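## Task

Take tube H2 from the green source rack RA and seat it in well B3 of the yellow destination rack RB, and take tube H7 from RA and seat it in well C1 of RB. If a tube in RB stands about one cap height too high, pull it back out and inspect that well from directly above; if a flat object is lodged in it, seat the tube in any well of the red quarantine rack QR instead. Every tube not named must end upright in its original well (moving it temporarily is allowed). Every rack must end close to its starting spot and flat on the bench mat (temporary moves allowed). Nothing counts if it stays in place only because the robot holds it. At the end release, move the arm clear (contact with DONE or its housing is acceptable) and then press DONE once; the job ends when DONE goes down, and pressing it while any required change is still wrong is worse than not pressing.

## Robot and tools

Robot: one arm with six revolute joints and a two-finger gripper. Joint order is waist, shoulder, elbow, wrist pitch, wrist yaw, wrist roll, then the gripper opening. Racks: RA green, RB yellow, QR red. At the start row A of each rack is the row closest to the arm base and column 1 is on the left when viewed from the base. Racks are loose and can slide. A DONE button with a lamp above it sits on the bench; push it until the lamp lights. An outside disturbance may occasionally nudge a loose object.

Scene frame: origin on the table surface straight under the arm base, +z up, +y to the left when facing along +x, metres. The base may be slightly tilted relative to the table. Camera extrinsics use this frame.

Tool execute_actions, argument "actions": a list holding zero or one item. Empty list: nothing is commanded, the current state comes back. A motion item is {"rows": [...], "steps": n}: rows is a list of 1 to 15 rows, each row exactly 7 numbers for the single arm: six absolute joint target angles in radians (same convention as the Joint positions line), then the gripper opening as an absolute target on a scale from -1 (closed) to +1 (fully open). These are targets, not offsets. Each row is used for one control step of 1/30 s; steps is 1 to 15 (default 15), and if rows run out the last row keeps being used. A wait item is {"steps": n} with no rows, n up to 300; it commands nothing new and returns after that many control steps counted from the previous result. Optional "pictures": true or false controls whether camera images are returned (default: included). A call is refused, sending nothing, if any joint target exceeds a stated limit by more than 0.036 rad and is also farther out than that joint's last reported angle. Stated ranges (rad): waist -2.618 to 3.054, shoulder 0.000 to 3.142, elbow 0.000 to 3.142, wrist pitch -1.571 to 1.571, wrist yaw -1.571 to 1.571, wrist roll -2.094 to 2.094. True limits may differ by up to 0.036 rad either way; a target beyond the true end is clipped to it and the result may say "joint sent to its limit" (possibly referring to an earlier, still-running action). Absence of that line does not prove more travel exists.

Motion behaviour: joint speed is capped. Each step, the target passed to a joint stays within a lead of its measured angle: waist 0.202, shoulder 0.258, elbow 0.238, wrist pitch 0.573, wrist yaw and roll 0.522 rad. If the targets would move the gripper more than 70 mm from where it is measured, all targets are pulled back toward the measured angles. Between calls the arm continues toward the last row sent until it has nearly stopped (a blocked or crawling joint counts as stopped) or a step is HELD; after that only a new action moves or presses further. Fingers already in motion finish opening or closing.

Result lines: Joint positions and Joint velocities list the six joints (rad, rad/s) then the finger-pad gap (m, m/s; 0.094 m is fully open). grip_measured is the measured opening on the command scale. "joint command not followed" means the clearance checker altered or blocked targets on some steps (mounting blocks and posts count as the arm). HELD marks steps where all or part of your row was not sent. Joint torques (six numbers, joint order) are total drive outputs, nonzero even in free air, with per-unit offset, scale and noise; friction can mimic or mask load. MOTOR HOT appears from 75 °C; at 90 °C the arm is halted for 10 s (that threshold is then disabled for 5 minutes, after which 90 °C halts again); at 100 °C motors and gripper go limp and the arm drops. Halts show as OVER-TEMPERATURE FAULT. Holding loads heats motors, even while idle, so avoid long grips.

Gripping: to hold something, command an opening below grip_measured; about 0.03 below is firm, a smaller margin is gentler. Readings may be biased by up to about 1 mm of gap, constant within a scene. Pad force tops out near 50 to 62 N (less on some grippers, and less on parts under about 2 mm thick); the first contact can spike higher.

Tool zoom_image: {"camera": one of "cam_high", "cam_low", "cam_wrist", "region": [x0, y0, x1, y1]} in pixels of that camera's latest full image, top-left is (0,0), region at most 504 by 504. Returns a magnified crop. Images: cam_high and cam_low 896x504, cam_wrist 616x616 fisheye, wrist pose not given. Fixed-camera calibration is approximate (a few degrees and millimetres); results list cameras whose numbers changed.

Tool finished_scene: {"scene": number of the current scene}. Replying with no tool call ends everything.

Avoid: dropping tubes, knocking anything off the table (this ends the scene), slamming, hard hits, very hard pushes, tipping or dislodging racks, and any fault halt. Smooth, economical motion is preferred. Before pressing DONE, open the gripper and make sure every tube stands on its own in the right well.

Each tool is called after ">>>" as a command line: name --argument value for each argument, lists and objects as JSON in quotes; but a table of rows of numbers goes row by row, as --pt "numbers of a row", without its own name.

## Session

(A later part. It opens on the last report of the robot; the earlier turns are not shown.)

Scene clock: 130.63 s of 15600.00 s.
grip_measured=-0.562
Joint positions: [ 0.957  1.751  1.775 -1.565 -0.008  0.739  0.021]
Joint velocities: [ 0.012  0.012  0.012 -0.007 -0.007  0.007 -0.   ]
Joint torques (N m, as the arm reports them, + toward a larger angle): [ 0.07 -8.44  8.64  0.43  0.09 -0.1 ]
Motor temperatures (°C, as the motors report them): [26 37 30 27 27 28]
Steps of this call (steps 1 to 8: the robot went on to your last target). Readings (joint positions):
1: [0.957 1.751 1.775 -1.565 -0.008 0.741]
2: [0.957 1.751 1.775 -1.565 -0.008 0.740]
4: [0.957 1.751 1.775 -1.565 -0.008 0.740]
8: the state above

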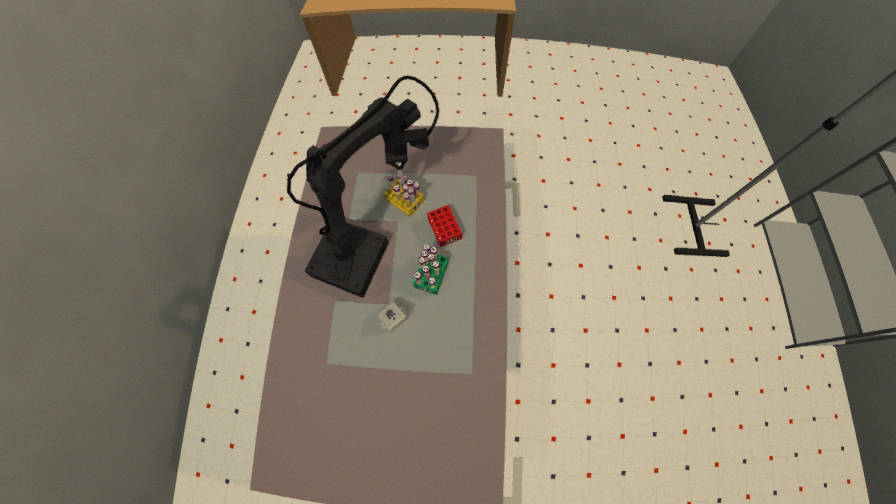

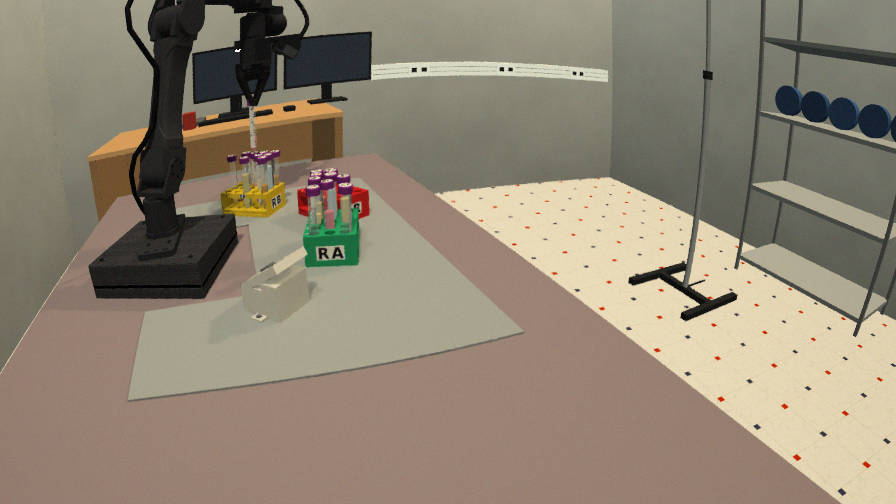

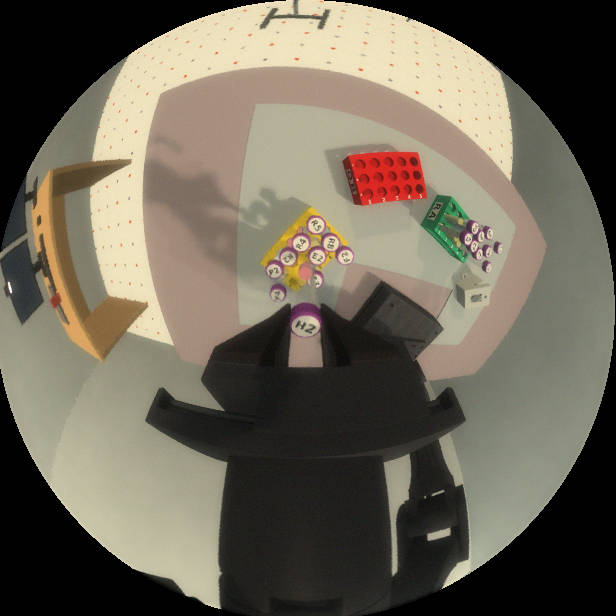

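>>> execute_actions --actions '[{"rows":[[0.968,1.735,1.78,-1.56,0,0.75,-0.585],[0.976,1.735,1.77,-1.55,0,0.75,-0.585],[0.976,1.735,1.755,-1.54,0,0.75,-0.585],[0.976,1.735,1.74,-1.525,0,0.75,-0.585],[0.976,1.735,1.72,-1.505,0,0.75,-0.585],[0.976,1.735,1.7,-1.485,0,0.75,-0.585],[0.976,1.735,1.68,-1.465,0,0.75,-0.585],[0.976,1.735,1.66,-1.445,0,0.75,-0.585],[0.976,1.735,1.64,-1.425,0,0.75,-0.585],[0.976,1.735,1.62,-1.405,0,0.75,-0.585],[0.976,1.735,1.6,-1.388,0,0.75,-0.585],[0.976,1.735,1.585,-1.375,0,0.75,-0.585]],"steps":15}]' --pictures false

>>> execute_actions --actions '[{"steps":10}]'

>>> zoom_image --camera "cam_wrist" --region '[220, 200, 400, 380]'

>>> zoom_image --camera "cam_low" --region '[190, 60, 330, 230]'

Scene clock: 138.73 s of 15600.00 s.
grip_measured=-0.562
Joint positions: [ 0.97   1.751  1.584 -1.432 -0.008  0.741  0.021]
Joint velocities: [-0.002 -0.002 -0.09   0.154 -0.037 -0.037 -0.   ]
Joint torques (N m, as the arm reports them, + toward a larger angle): [ 0.54 -8.86  6.44  0.6   0.1   0.11]
Motor temperatures (°C, as the motors report them): [26 37 31 27 27 28]
Steps of this call (steps 1 to 15: the robot went on to your last target; steps 16 to 90: nothing new was sent; then 4.60 s passed at rest; steps 91 to 105: all 15 steps of this action). Readings (joint positions):
91: [0.957 1.751 1.775 -1.565 -0.008 0.739]
92: [0.959 1.751 1.775 -1.565 -0.008 0.739]
94: [0.964 1.751 1.767 -1.560 -0.008 0.740]
98: [0.970 1.751 1.700 -1.519 -0.008 0.741]
105: the state above

Scene clock: 139.07 s of 15600.00 s.
grip_measured=-0.562
Joint positions: [ 0.97   1.751  1.582 -1.399 -0.008  0.741  0.021]
Joint velocities: [ 0.012  0.002 -0.007  0.037 -0.007  0.037 -0.   ]
Joint torques (N m, as the arm reports them, + toward a larger angle): [ 0.53 -8.81  6.05  0.6   0.08  0.1 ]
Motor temperatures (°C, as the motors report them): [26 37 31 27 27 28]
Steps of this call (steps 1 to 10: the robot went on to your last target). Readings (joint positions):
1: [0.970 1.751 1.582 -1.427 -0.008 0.741]
2: [0.970 1.751 1.582 -1.421 -0.008 0.741]
4: [0.970 1.751 1.582 -1.411 -0.008 0.741]
8: [0.970 1.751 1.582 -1.401 -0.008 0.741]
10: the state above

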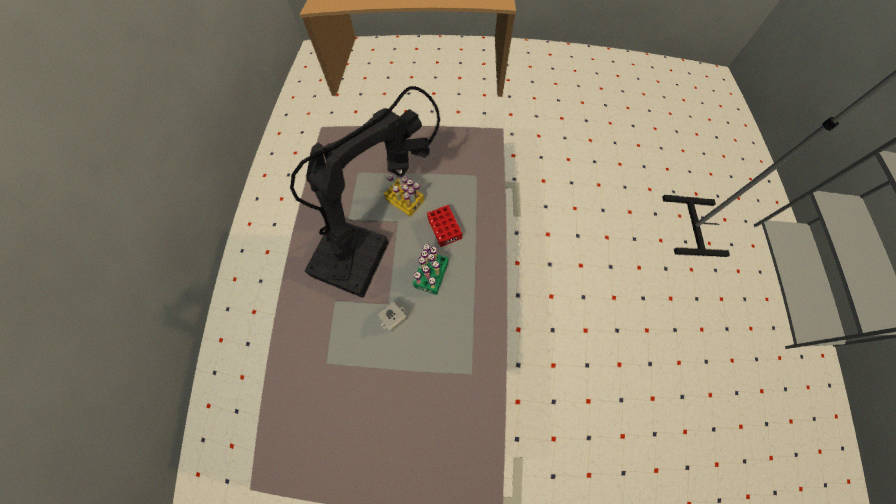

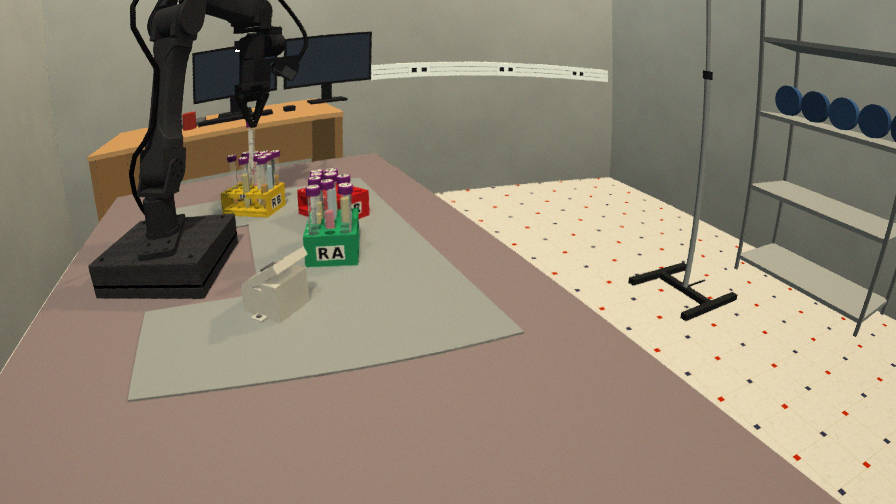

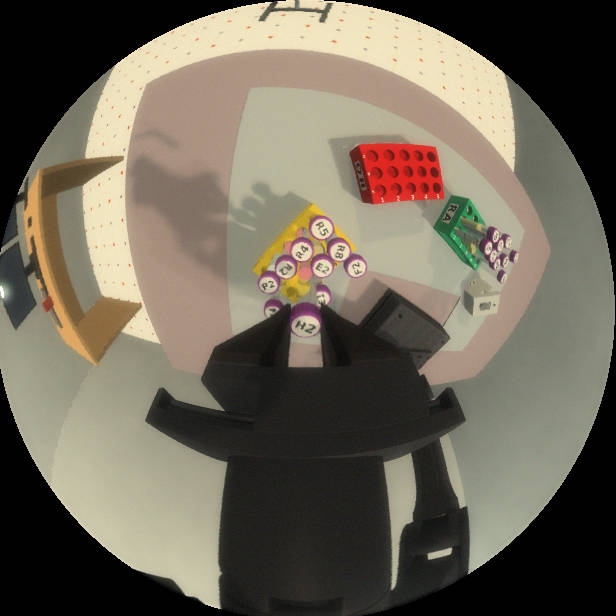

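Region (220, 200, 400, 380) of cam_wrist's 616x616 image, scaled by 2.800, with more detail than that image has.

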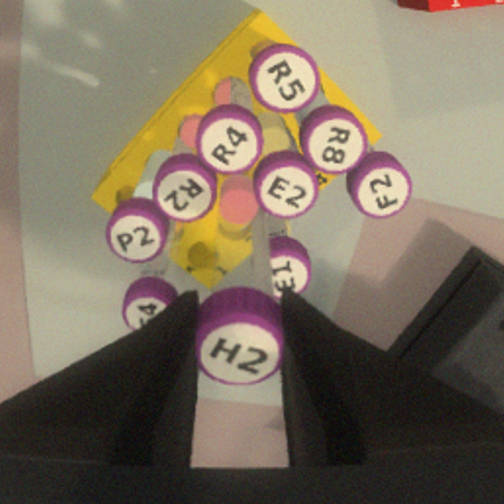

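Region (190, 60, 330, 230) of cam_low's 896x504 image, scaled by 2.965, with more detail than that image has; it fills the left 415 columns of this view, and the rest is white.

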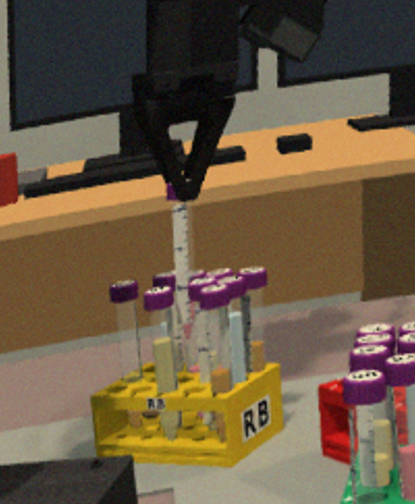

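>>> execute_actions --actions '[{"rows":[[0.984,1.73,1.575,-1.35,0,0.75,-0.585],[0.984,1.73,1.565,-1.335,0,0.75,-0.585],[0.984,1.73,1.555,-1.325,0,0.75,-0.585],[0.984,1.73,1.545,-1.315,0,0.75,-0.585],[0.984,1.73,1.535,-1.305,0,0.75,-0.585],[0.984,1.73,1.525,-1.295,0,0.75,-0.585],[0.984,1.73,1.515,-1.29,0,0.75,-0.585],[0.984,1.73,1.505,-1.285,0,0.75,-0.585],[0.984,1.73,1.495,-1.285,0,0.75,-0.585],[0.984,1.73,1.487,-1.285,0,0.75,-0.585]],"steps":15}]' --pictures false

>>> execute_actions --actions '[{"steps":8}]'

>>> zoom_image --camera "cam_wrist" --region '[250, 220, 370, 340]'

>>> zoom_image --camera "cam_low" --region '[210, 120, 300, 225]'

Scene clock: 148.90 s of 15600.00 s.
grip_measured=-0.562
Joint positions: [ 0.977  1.751  1.488 -1.316 -0.008  0.742  0.021]
Joint velocities: [-0.012  0.002 -0.012  0.095 -0.007  0.022 -0.001]
Joint torques (N m, as the arm reports them, + toward a larger angle): [ 0.64 -9.28  5.8   0.58  0.09  0.1 ]
Motor temperatures (°C, as the motors report them): [26 37 30 27 27 28]
Steps of this call (steps 1 to 30: the robot went on to your last target; steps 31 to 90: nothing new was sent; then 6.33 s passed at rest; steps 91 to 105: all 15 steps of this action). Readings (joint positions):
91: [0.970 1.751 1.582 -1.394 -0.008 0.741]
92: [0.972 1.751 1.580 -1.388 -0.008 0.742]
94: [0.975 1.751 1.568 -1.369 -0.008 0.742]
98: [0.977 1.751 1.526 -1.334 -0.008 0.742]
105: the state above

Scene clock: 149.17 s of 15600.00 s.
grip_measured=-0.562
Joint positions: [ 0.977  1.751  1.488 -1.307 -0.008  0.742  0.021]
Joint velocities: [-0.012 -0.017 -0.002 -0.007 -0.007 -0.007  0.001]
Joint torques (N m, as the arm reports them, + toward a larger angle): [ 0.63 -9.32  5.86  0.57  0.1   0.11]
Motor temperatures (°C, as the motors report them): [26 37 30 27 27 28]
Steps of this call (steps 1 to 8: the robot went on to your last target). Readings (joint positions):
1: [0.977 1.751 1.488 -1.314 -0.008 0.742]
2: [0.977 1.751 1.488 -1.312 -0.008 0.742]
4: [0.977 1.751 1.488 -1.309 -0.008 0.742]
8: the state above

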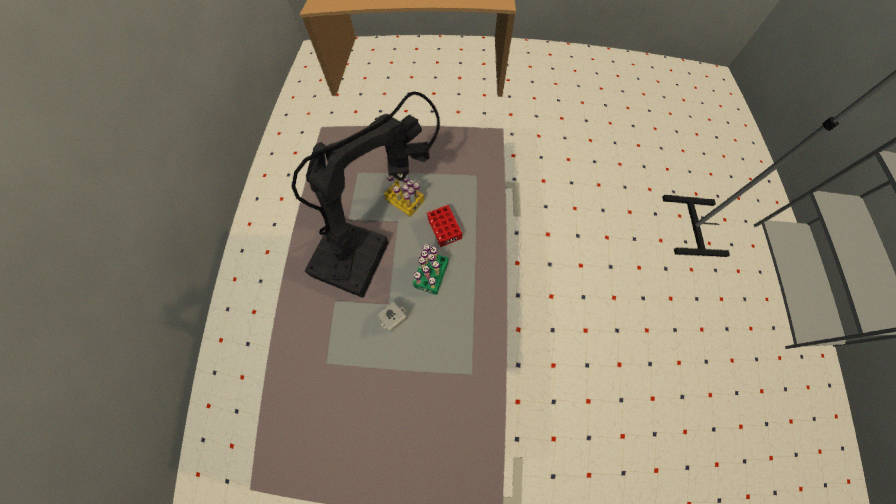

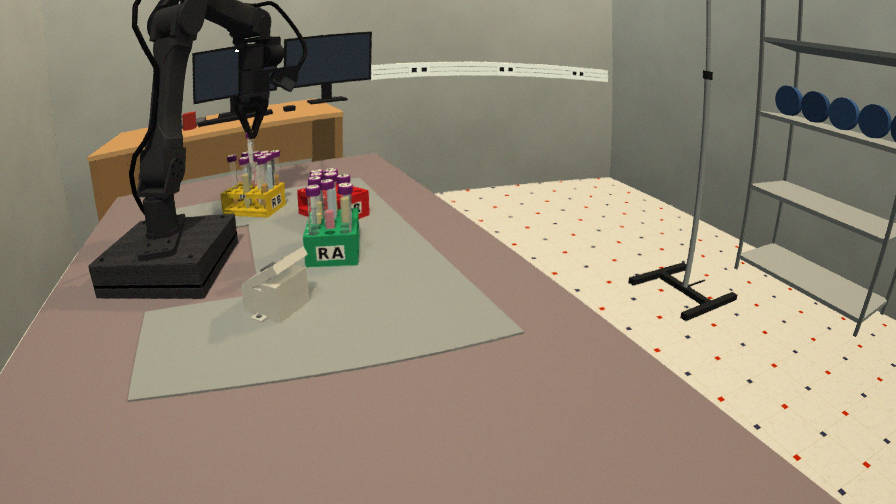

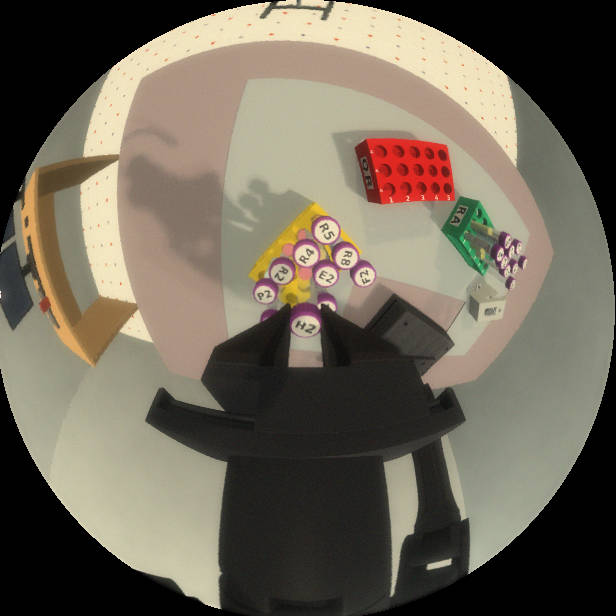

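Region (250, 220, 370, 340) of cam_wrist's 616x616 image, scaled by 4.200, with more detail than that image has.

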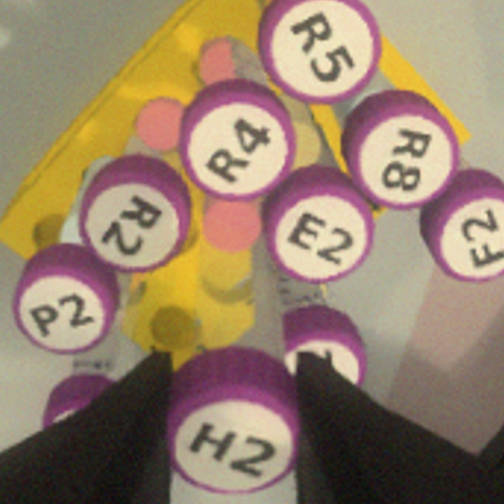

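Region (210, 120, 300, 225) of cam_low's 896x504 image, scaled by 4.800, with more detail than that image has; it fills the left 432 columns of this view, and the rest is white.

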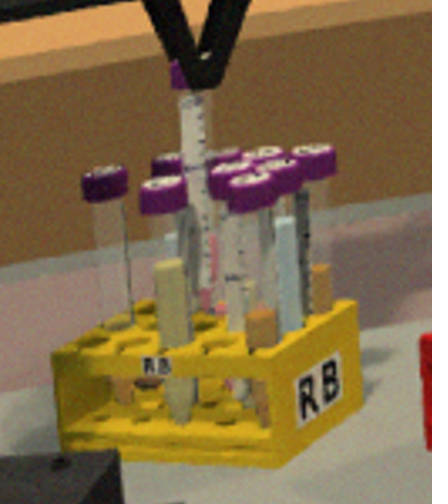

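>>> execute_actions --actions '[{"rows":[[0.99,1.74,1.483,-1.265,0,0.75,-0.585],[0.99,1.74,1.478,-1.255,0,0.75,-0.585],[0.99,1.74,1.472,-1.248,0,0.75,-0.585],[0.99,1.74,1.466,-1.241,0,0.75,-0.585],[0.99,1.74,1.46,-1.234,0,0.75,-0.585],[0.99,1.74,1.454,-1.228,0,0.75,-0.585],[0.99,1.74,1.448,-1.222,0,0.75,-0.585],[0.99,1.74,1.442,-1.216,0,0.75,-0.585],[0.99,1.74,1.436,-1.21,0,0.75,-0.585],[0.99,1.74,1.43,-1.205,0,0.75,-0.585],[0.99,1.74,1.424,-1.2,0,0.75,-0.585],[0.99,1.74,1.418,-1.2,0,0.75,-0.585],[0.99,1.74,1.412,-1.2,0,0.75,-0.585]],"steps":15}]' --pictures false

>>> execute_actions --actions '[{"steps":8}]'

>>> zoom_image --camera "cam_wrist" --region '[250, 220, 370, 340]'

>>> zoom_image --camera "cam_low" --region '[210, 120, 300, 225]'

Scene clock: 161.43 s of 15600.00 s.
grip_measured=-0.562
Joint positions: [ 0.983  1.751  1.417 -1.231 -0.008  0.742  0.021]
Joint velocities: [-0.002 -0.002 -0.081 -0.081 -0.022  0.066  0.001]
Joint torques (N m, as the arm reports them, + toward a larger angle): [ 0.66 -8.53  5.95  0.64  0.1   0.08]
Motor temperatures (°C, as the motors report them): [26 38 30 27 27 28]
Steps of this call (steps 1 to 15: the robot went on to your last target; steps 16 to 100: nothing new was sent; then 8.43 s passed at rest; steps 101 to 115: all 15 steps of this action). Readings (joint positions):
101: [0.978 1.751 1.488 -1.305 -0.008 0.742]
102: [0.978 1.751 1.488 -1.301 -0.008 0.742]
104: [0.981 1.751 1.483 -1.287 -0.008 0.742]
108: [0.983 1.751 1.457 -1.260 -0.008 0.742]
115: the state above

Scene clock: 161.70 s of 15600.00 s.
grip_measured=-0.562
Joint positions: [ 0.983  1.751  1.414 -1.223 -0.008  0.742  0.021]
Joint velocities: [ 0.002 -0.002 -0.012 -0.051 -0.095  0.022 -0.   ]
Joint torques (N m, as the arm reports them, + toward a larger angle): [ 0.65 -8.48  5.7   0.6   0.1   0.09]
Motor temperatures (°C, as the motors report them): [26 38 30 27 27 28]
Steps of this call (steps 1 to 8: the robot went on to your last target). Readings (joint positions):
1: [0.983 1.751 1.415 -1.230 -0.008 0.742]
2: [0.983 1.751 1.414 -1.230 -0.008 0.742]
4: [0.983 1.751 1.414 -1.227 -0.008 0.742]
8: the state above

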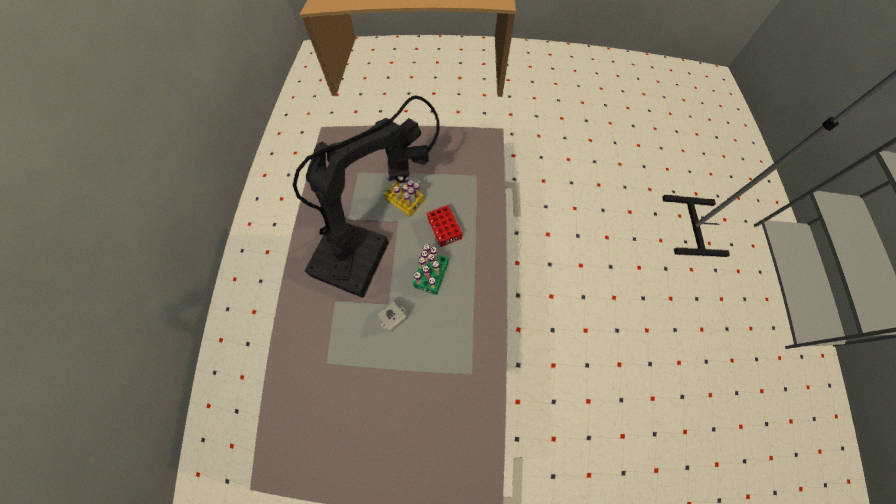

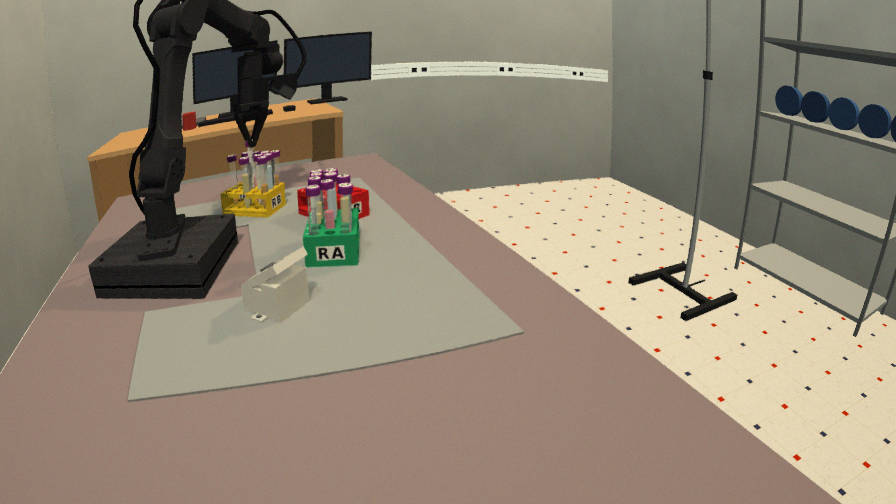

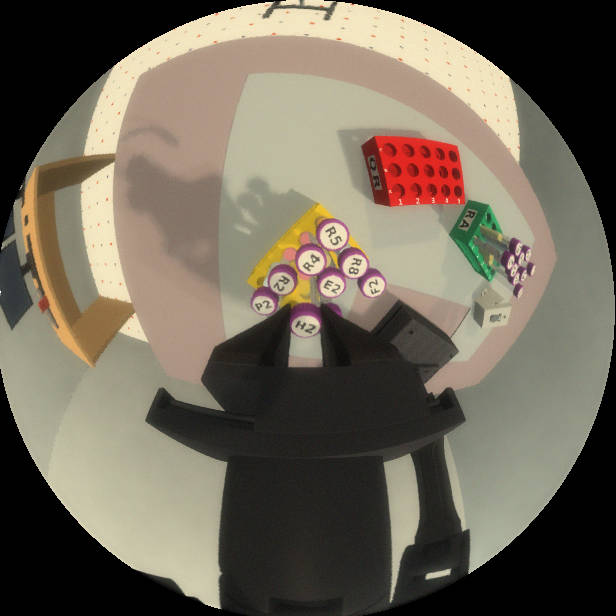

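Region (250, 220, 370, 340) of cam_wrist's 616x616 image, scaled by 4.200, with more detail than that image has.

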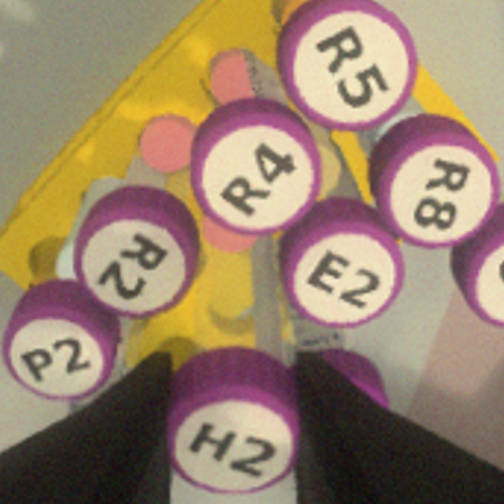

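Region (210, 120, 300, 225) of cam_low's 896x504 image, scaled by 4.800, with more detail than that image has; it fills the left 432 columns of this view, and the rest is white.

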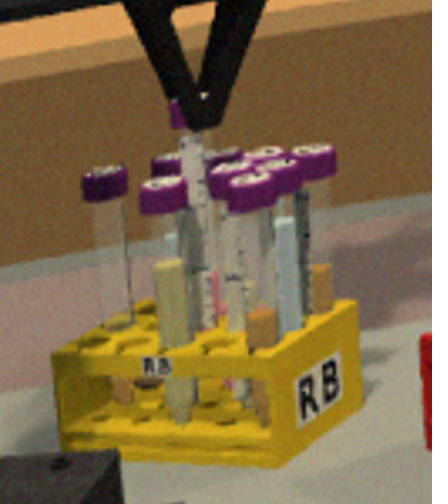

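>>> execute_actions --actions '[{"rows":[[0.99,1.745,1.407,-1.185,0,0.76,-0.585],[0.99,1.748,1.402,-1.178,0,0.76,-0.585],[0.99,1.75,1.397,-1.172,0,0.76,-0.585],[0.99,1.752,1.392,-1.166,0,0.76,-0.585],[0.99,1.753,1.387,-1.161,0,0.76,-0.585],[0.99,1.754,1.382,-1.156,0,0.76,-0.585],[0.99,1.755,1.377,-1.151,0,0.76,-0.585],[0.99,1.755,1.372,-1.146,0,0.76,-0.585],[0.99,1.755,1.367,-1.141,0,0.76,-0.585],[0.99,1.755,1.362,-1.136,0,0.76,-0.585],[0.99,1.755,1.357,-1.132,0,0.76,-0.585],[0.99,1.755,1.352,-1.132,0,0.76,-0.585],[0.99,1.755,1.347,-1.132,0,0.76,-0.585]],"steps":15}]' --pictures false

>>> execute_actions --actions '[{"steps":8}]'

>>> zoom_image --camera "cam_wrist" --region '[220, 200, 400, 380]'

>>> zoom_image --camera "cam_low" --region '[210, 120, 300, 225]'

Scene clock: 166.80 s of 15600.00 s.
grip_measured=-0.562
Joint positions: [ 0.983  1.751  1.352 -1.164 -0.007  0.751  0.021]
Joint velocities: [-0.012  0.012 -0.071  0.125  0.022 -0.022 -0.   ]
Joint torques (N m, as the arm reports them, + toward a larger angle): [ 0.69 -7.23  5.76  0.6   0.11  0.09]
Motor temperatures (°C, as the motors report them): [26 38 30 27 27 28]
Steps of this call (steps 1 to 15: the robot went on to your last target; steps 16 to 90: nothing new was sent; then 1.60 s passed at rest; steps 91 to 105: all 15 steps of this action). Readings (joint positions):
91: [0.983 1.751 1.414 -1.221 -0.008 0.743]
92: [0.983 1.751 1.414 -1.219 -0.008 0.745]
94: [0.983 1.751 1.408 -1.214 -0.007 0.747]
98: [0.983 1.751 1.384 -1.194 -0.007 0.750]
105: the state above

Scene clock: 167.07 s of 15600.00 s.
grip_measured=-0.562
Joint positions: [ 0.983  1.751  1.35  -1.158 -0.007  0.752  0.021]
Joint velocities: [-0.012 -0.002  0.002 -0.037 -0.022 -0.037  0.   ]
Joint torques (N m, as the arm reports them, + toward a larger angle): [ 0.66 -7.32  5.55  0.62  0.1   0.09]
Motor temperatures (°C, as the motors report them): [26 38 30 27 27 28]
Steps of this call (steps 1 to 8: the robot went on to your last target). Readings (joint positions):
1: [0.983 1.751 1.351 -1.162 -0.007 0.751]
2: [0.983 1.751 1.350 -1.161 -0.007 0.751]
4: [0.983 1.751 1.350 -1.159 -0.007 0.751]
8: the state above

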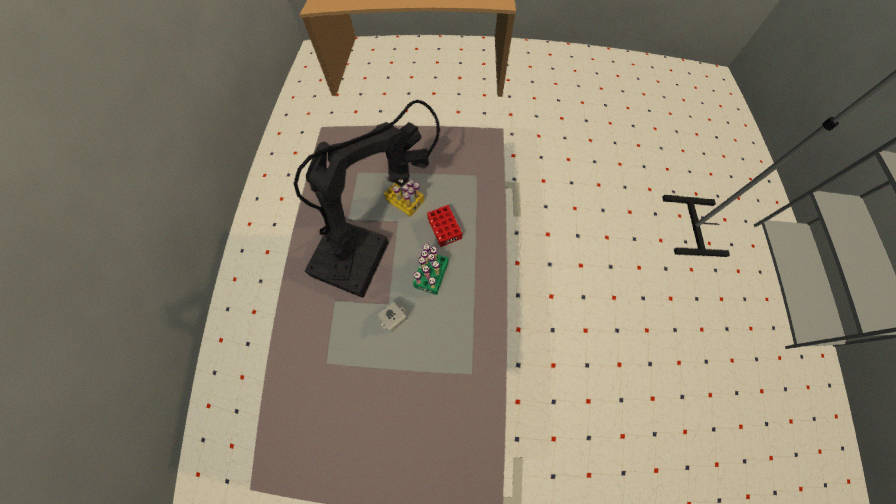

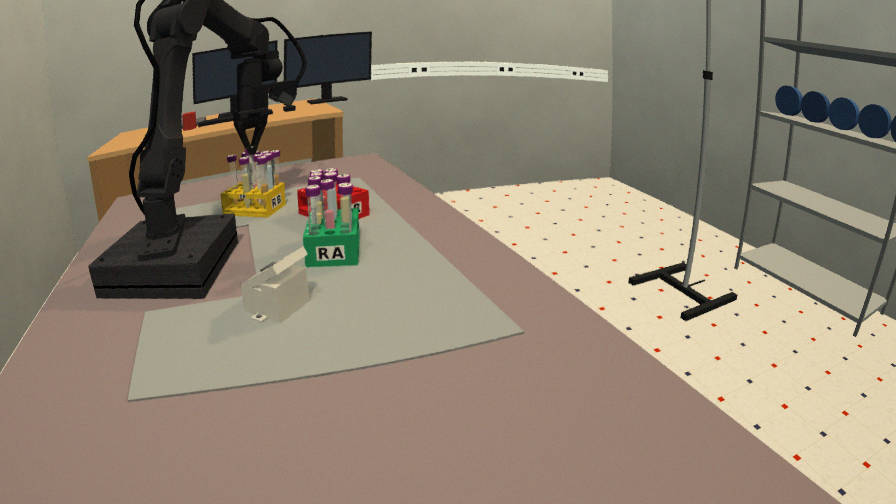

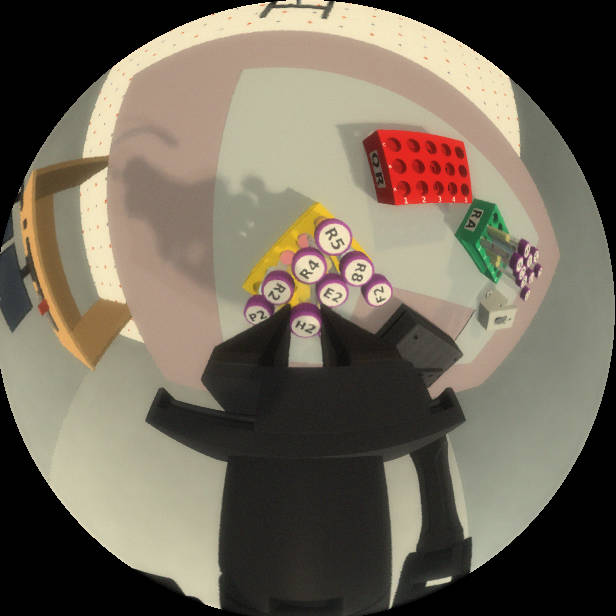

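Region (220, 200, 400, 380) of cam_wrist's 616x616 image, scaled by 2.800, with more detail than that image has.

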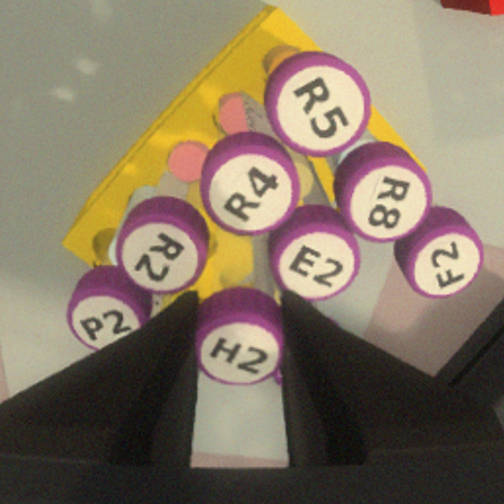

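Region (210, 120, 300, 225) of cam_low's 896x504 image, scaled by 4.800, with more detail than that image has; it fills the left 432 columns of this view, and the rest is white.

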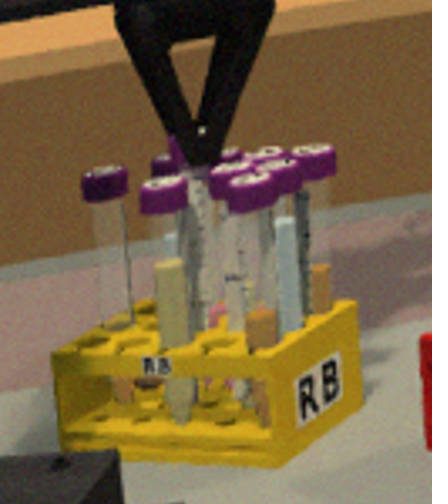

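>>> execute_actions --actions '[{"rows":[[0.99,1.762,1.344,-1.125,0,0.76,-0.585],[0.99,1.766,1.341,-1.118,0,0.76,-0.585],[0.99,1.77,1.338,-1.111,0,0.76,-0.585],[0.99,1.77,1.335,-1.104,0,0.76,-0.585],[0.99,1.77,1.332,-1.1,0,0.76,-0.585],[0.99,1.77,1.329,-1.096,0,0.76,-0.585],[0.99,1.77,1.326,-1.092,0,0.76,-0.585],[0.99,1.77,1.323,-1.088,0,0.76,-0.585],[0.99,1.77,1.32,-1.085,0,0.76,-0.585]],"steps":15}]'

>>> zoom_image --camera "cam_low" --region '[210, 120, 300, 225]'

Scene clock: 173.67 s of 15600.00 s.
grip_measured=-0.562
Joint positions: [ 0.983  1.759  1.348 -1.151 -0.008  0.752  0.021]
Joint velocities: [-0.012 -0.012  0.012 -0.022  0.037 -0.022  0.001]
Joint torques (N m, as the arm reports them, + toward a larger angle): [ 0.65 -6.74  3.46  0.96  0.1   0.07]
Motor temperatures (°C, as the motors report them): [26 37 30 28 27 28]
Steps of this call (steps 1 to 15: the robot went on to your last target; steps 16 to 90: nothing new was sent; then 3.10 s passed at rest; steps 91 to 105: all 15 steps of this action). Readings (joint positions):
91: [0.983 1.752 1.350 -1.157 -0.007 0.752]
92: [0.983 1.754 1.350 -1.156 -0.007 0.752]
94: [0.983 1.759 1.350 -1.154 -0.008 0.752]
98: [0.983 1.759 1.350 -1.153 -0.008 0.752]
105: the state above

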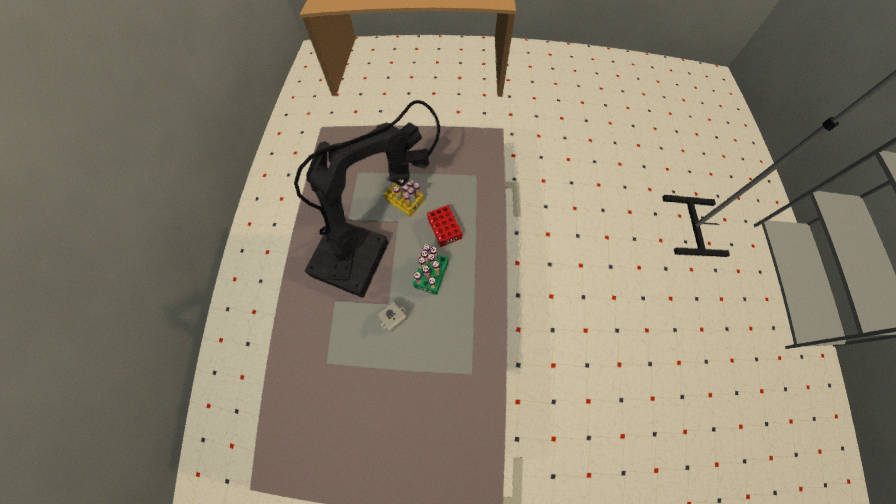

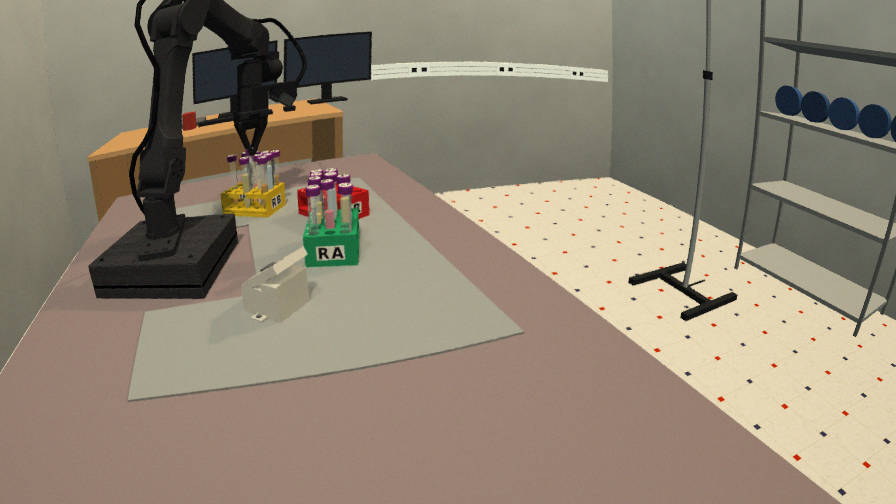

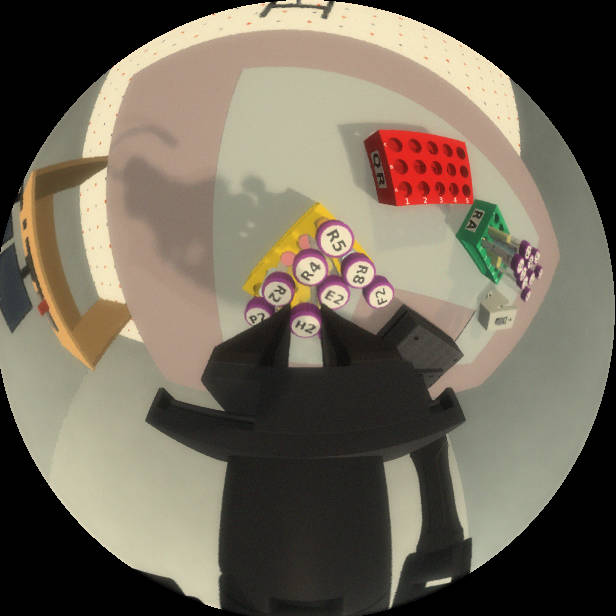

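Region (210, 120, 300, 225) of cam_low's 896x504 image, scaled by 4.800, with more detail than that image has; it fills the left 432 columns of this view, and the rest is white.

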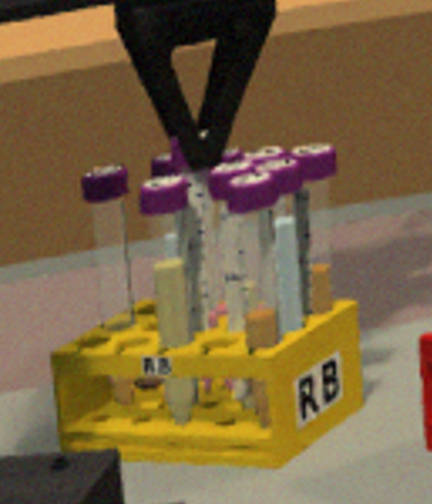

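Blocked at neighbour-cap height, by either a neighbouring cap or something in the well. I'll unload, release and see whether the tube settles.

>>> execute_actions --actions '[{"rows":[[0.985,1.745,1.37,-1.14,0,0.76,-0.585],[0.985,1.745,1.375,-1.14,0,0.76,-0.585],[0.985,1.745,1.38,-1.14,0,0.76,-0.585],[0.985,1.745,1.38,-1.14,0,0.76,-0.585],[0.985,1.745,1.38,-1.14,0,0.76,-0.56],[0.985,1.745,1.38,-1.14,0,0.76,-0.545],[0.985,1.745,1.38,-1.14,0,0.76,-0.53],[0.985,1.745,1.38,-1.14,0,0.76,-0.51],[0.985,1.745,1.38,-1.14,0,0.76,-0.47]],"steps":15}]'

>>> zoom_image --camera "cam_low" --region '[210, 120, 300, 225]'

>>> zoom_image --camera "cam_wrist" --region '[220, 200, 400, 380]'

Scene clock: 179.60 s of 15600.00 s.
grip_measured=-0.472
Joint positions: [ 0.983  1.758  1.351 -1.154 -0.008  0.752  0.025]
Joint velocities: [-0.017 -0.002 -0.002 -0.037 -0.066 -0.037  0.   ]
Joint torques (N m, as the arm reports them, + toward a larger angle): [ 0.16 -8.63  8.21  0.55  0.1   0.1 ]
Motor temperatures (°C, as the motors report them): [26 37 30 28 27 28]
Steps of this call (steps 1 to 15: the robot went on to your last target; steps 16 to 90: nothing new was sent; then 2.43 s passed at rest; steps 91 to 105: all 15 steps of this action). Readings (joint positions):
91: [0.983 1.758 1.349 -1.153 -0.008 0.752]
92: [0.983 1.758 1.350 -1.153 -0.008 0.752]
94: [0.983 1.758 1.351 -1.154 -0.008 0.752]
98: [0.983 1.758 1.351 -1.154 -0.008 0.752]
105: the state above

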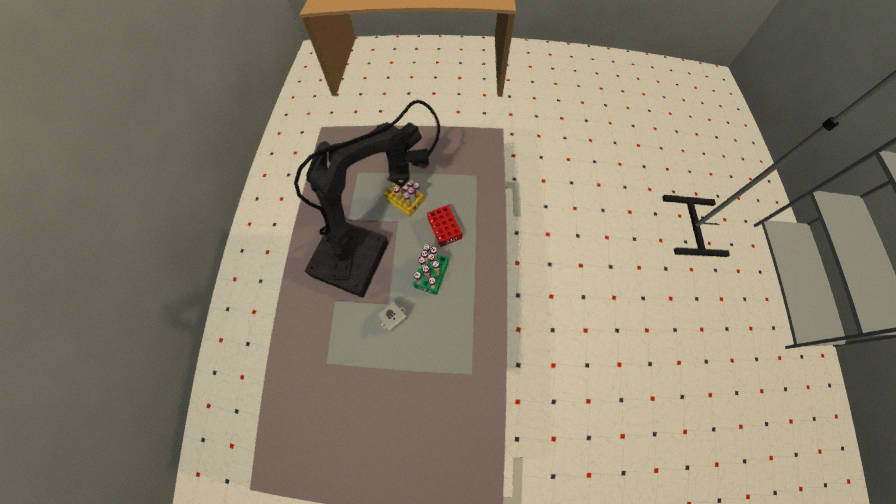

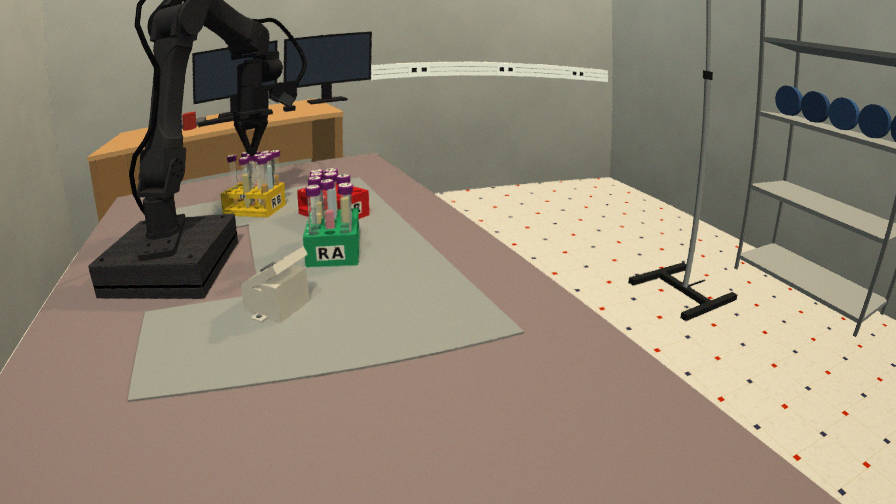

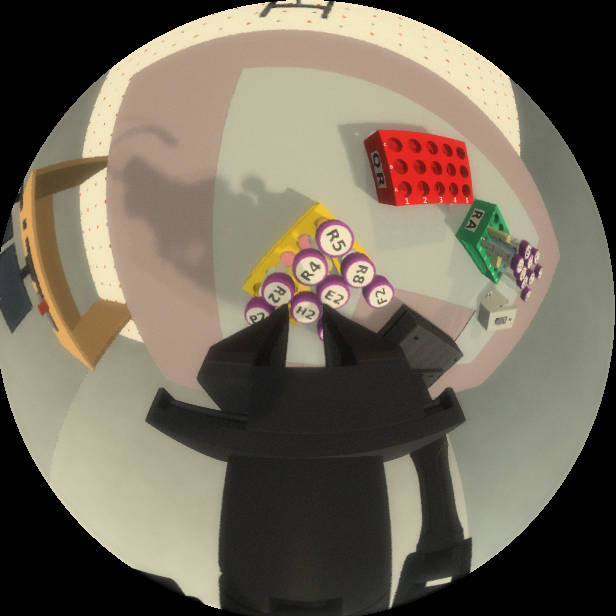

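Region (210, 120, 300, 225) of cam_low's 896x504 image, scaled by 4.800, with more detail than that image has; it fills the left 432 columns of this view, and the rest is white.

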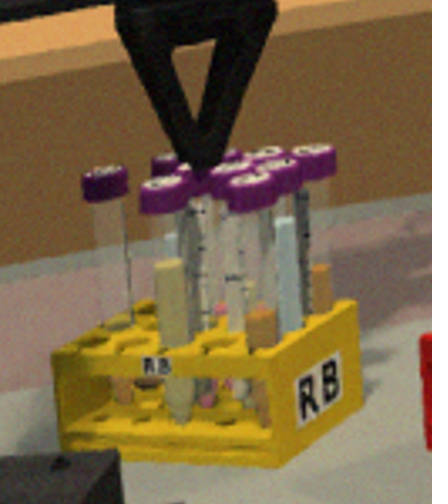

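Region (220, 200, 400, 380) of cam_wrist's 616x616 image, scaled by 2.800, with more detail than that image has.

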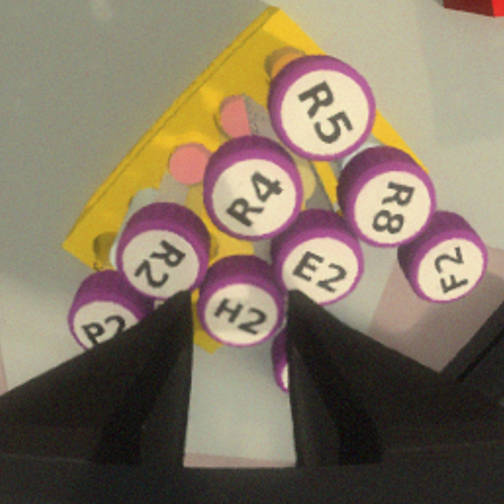

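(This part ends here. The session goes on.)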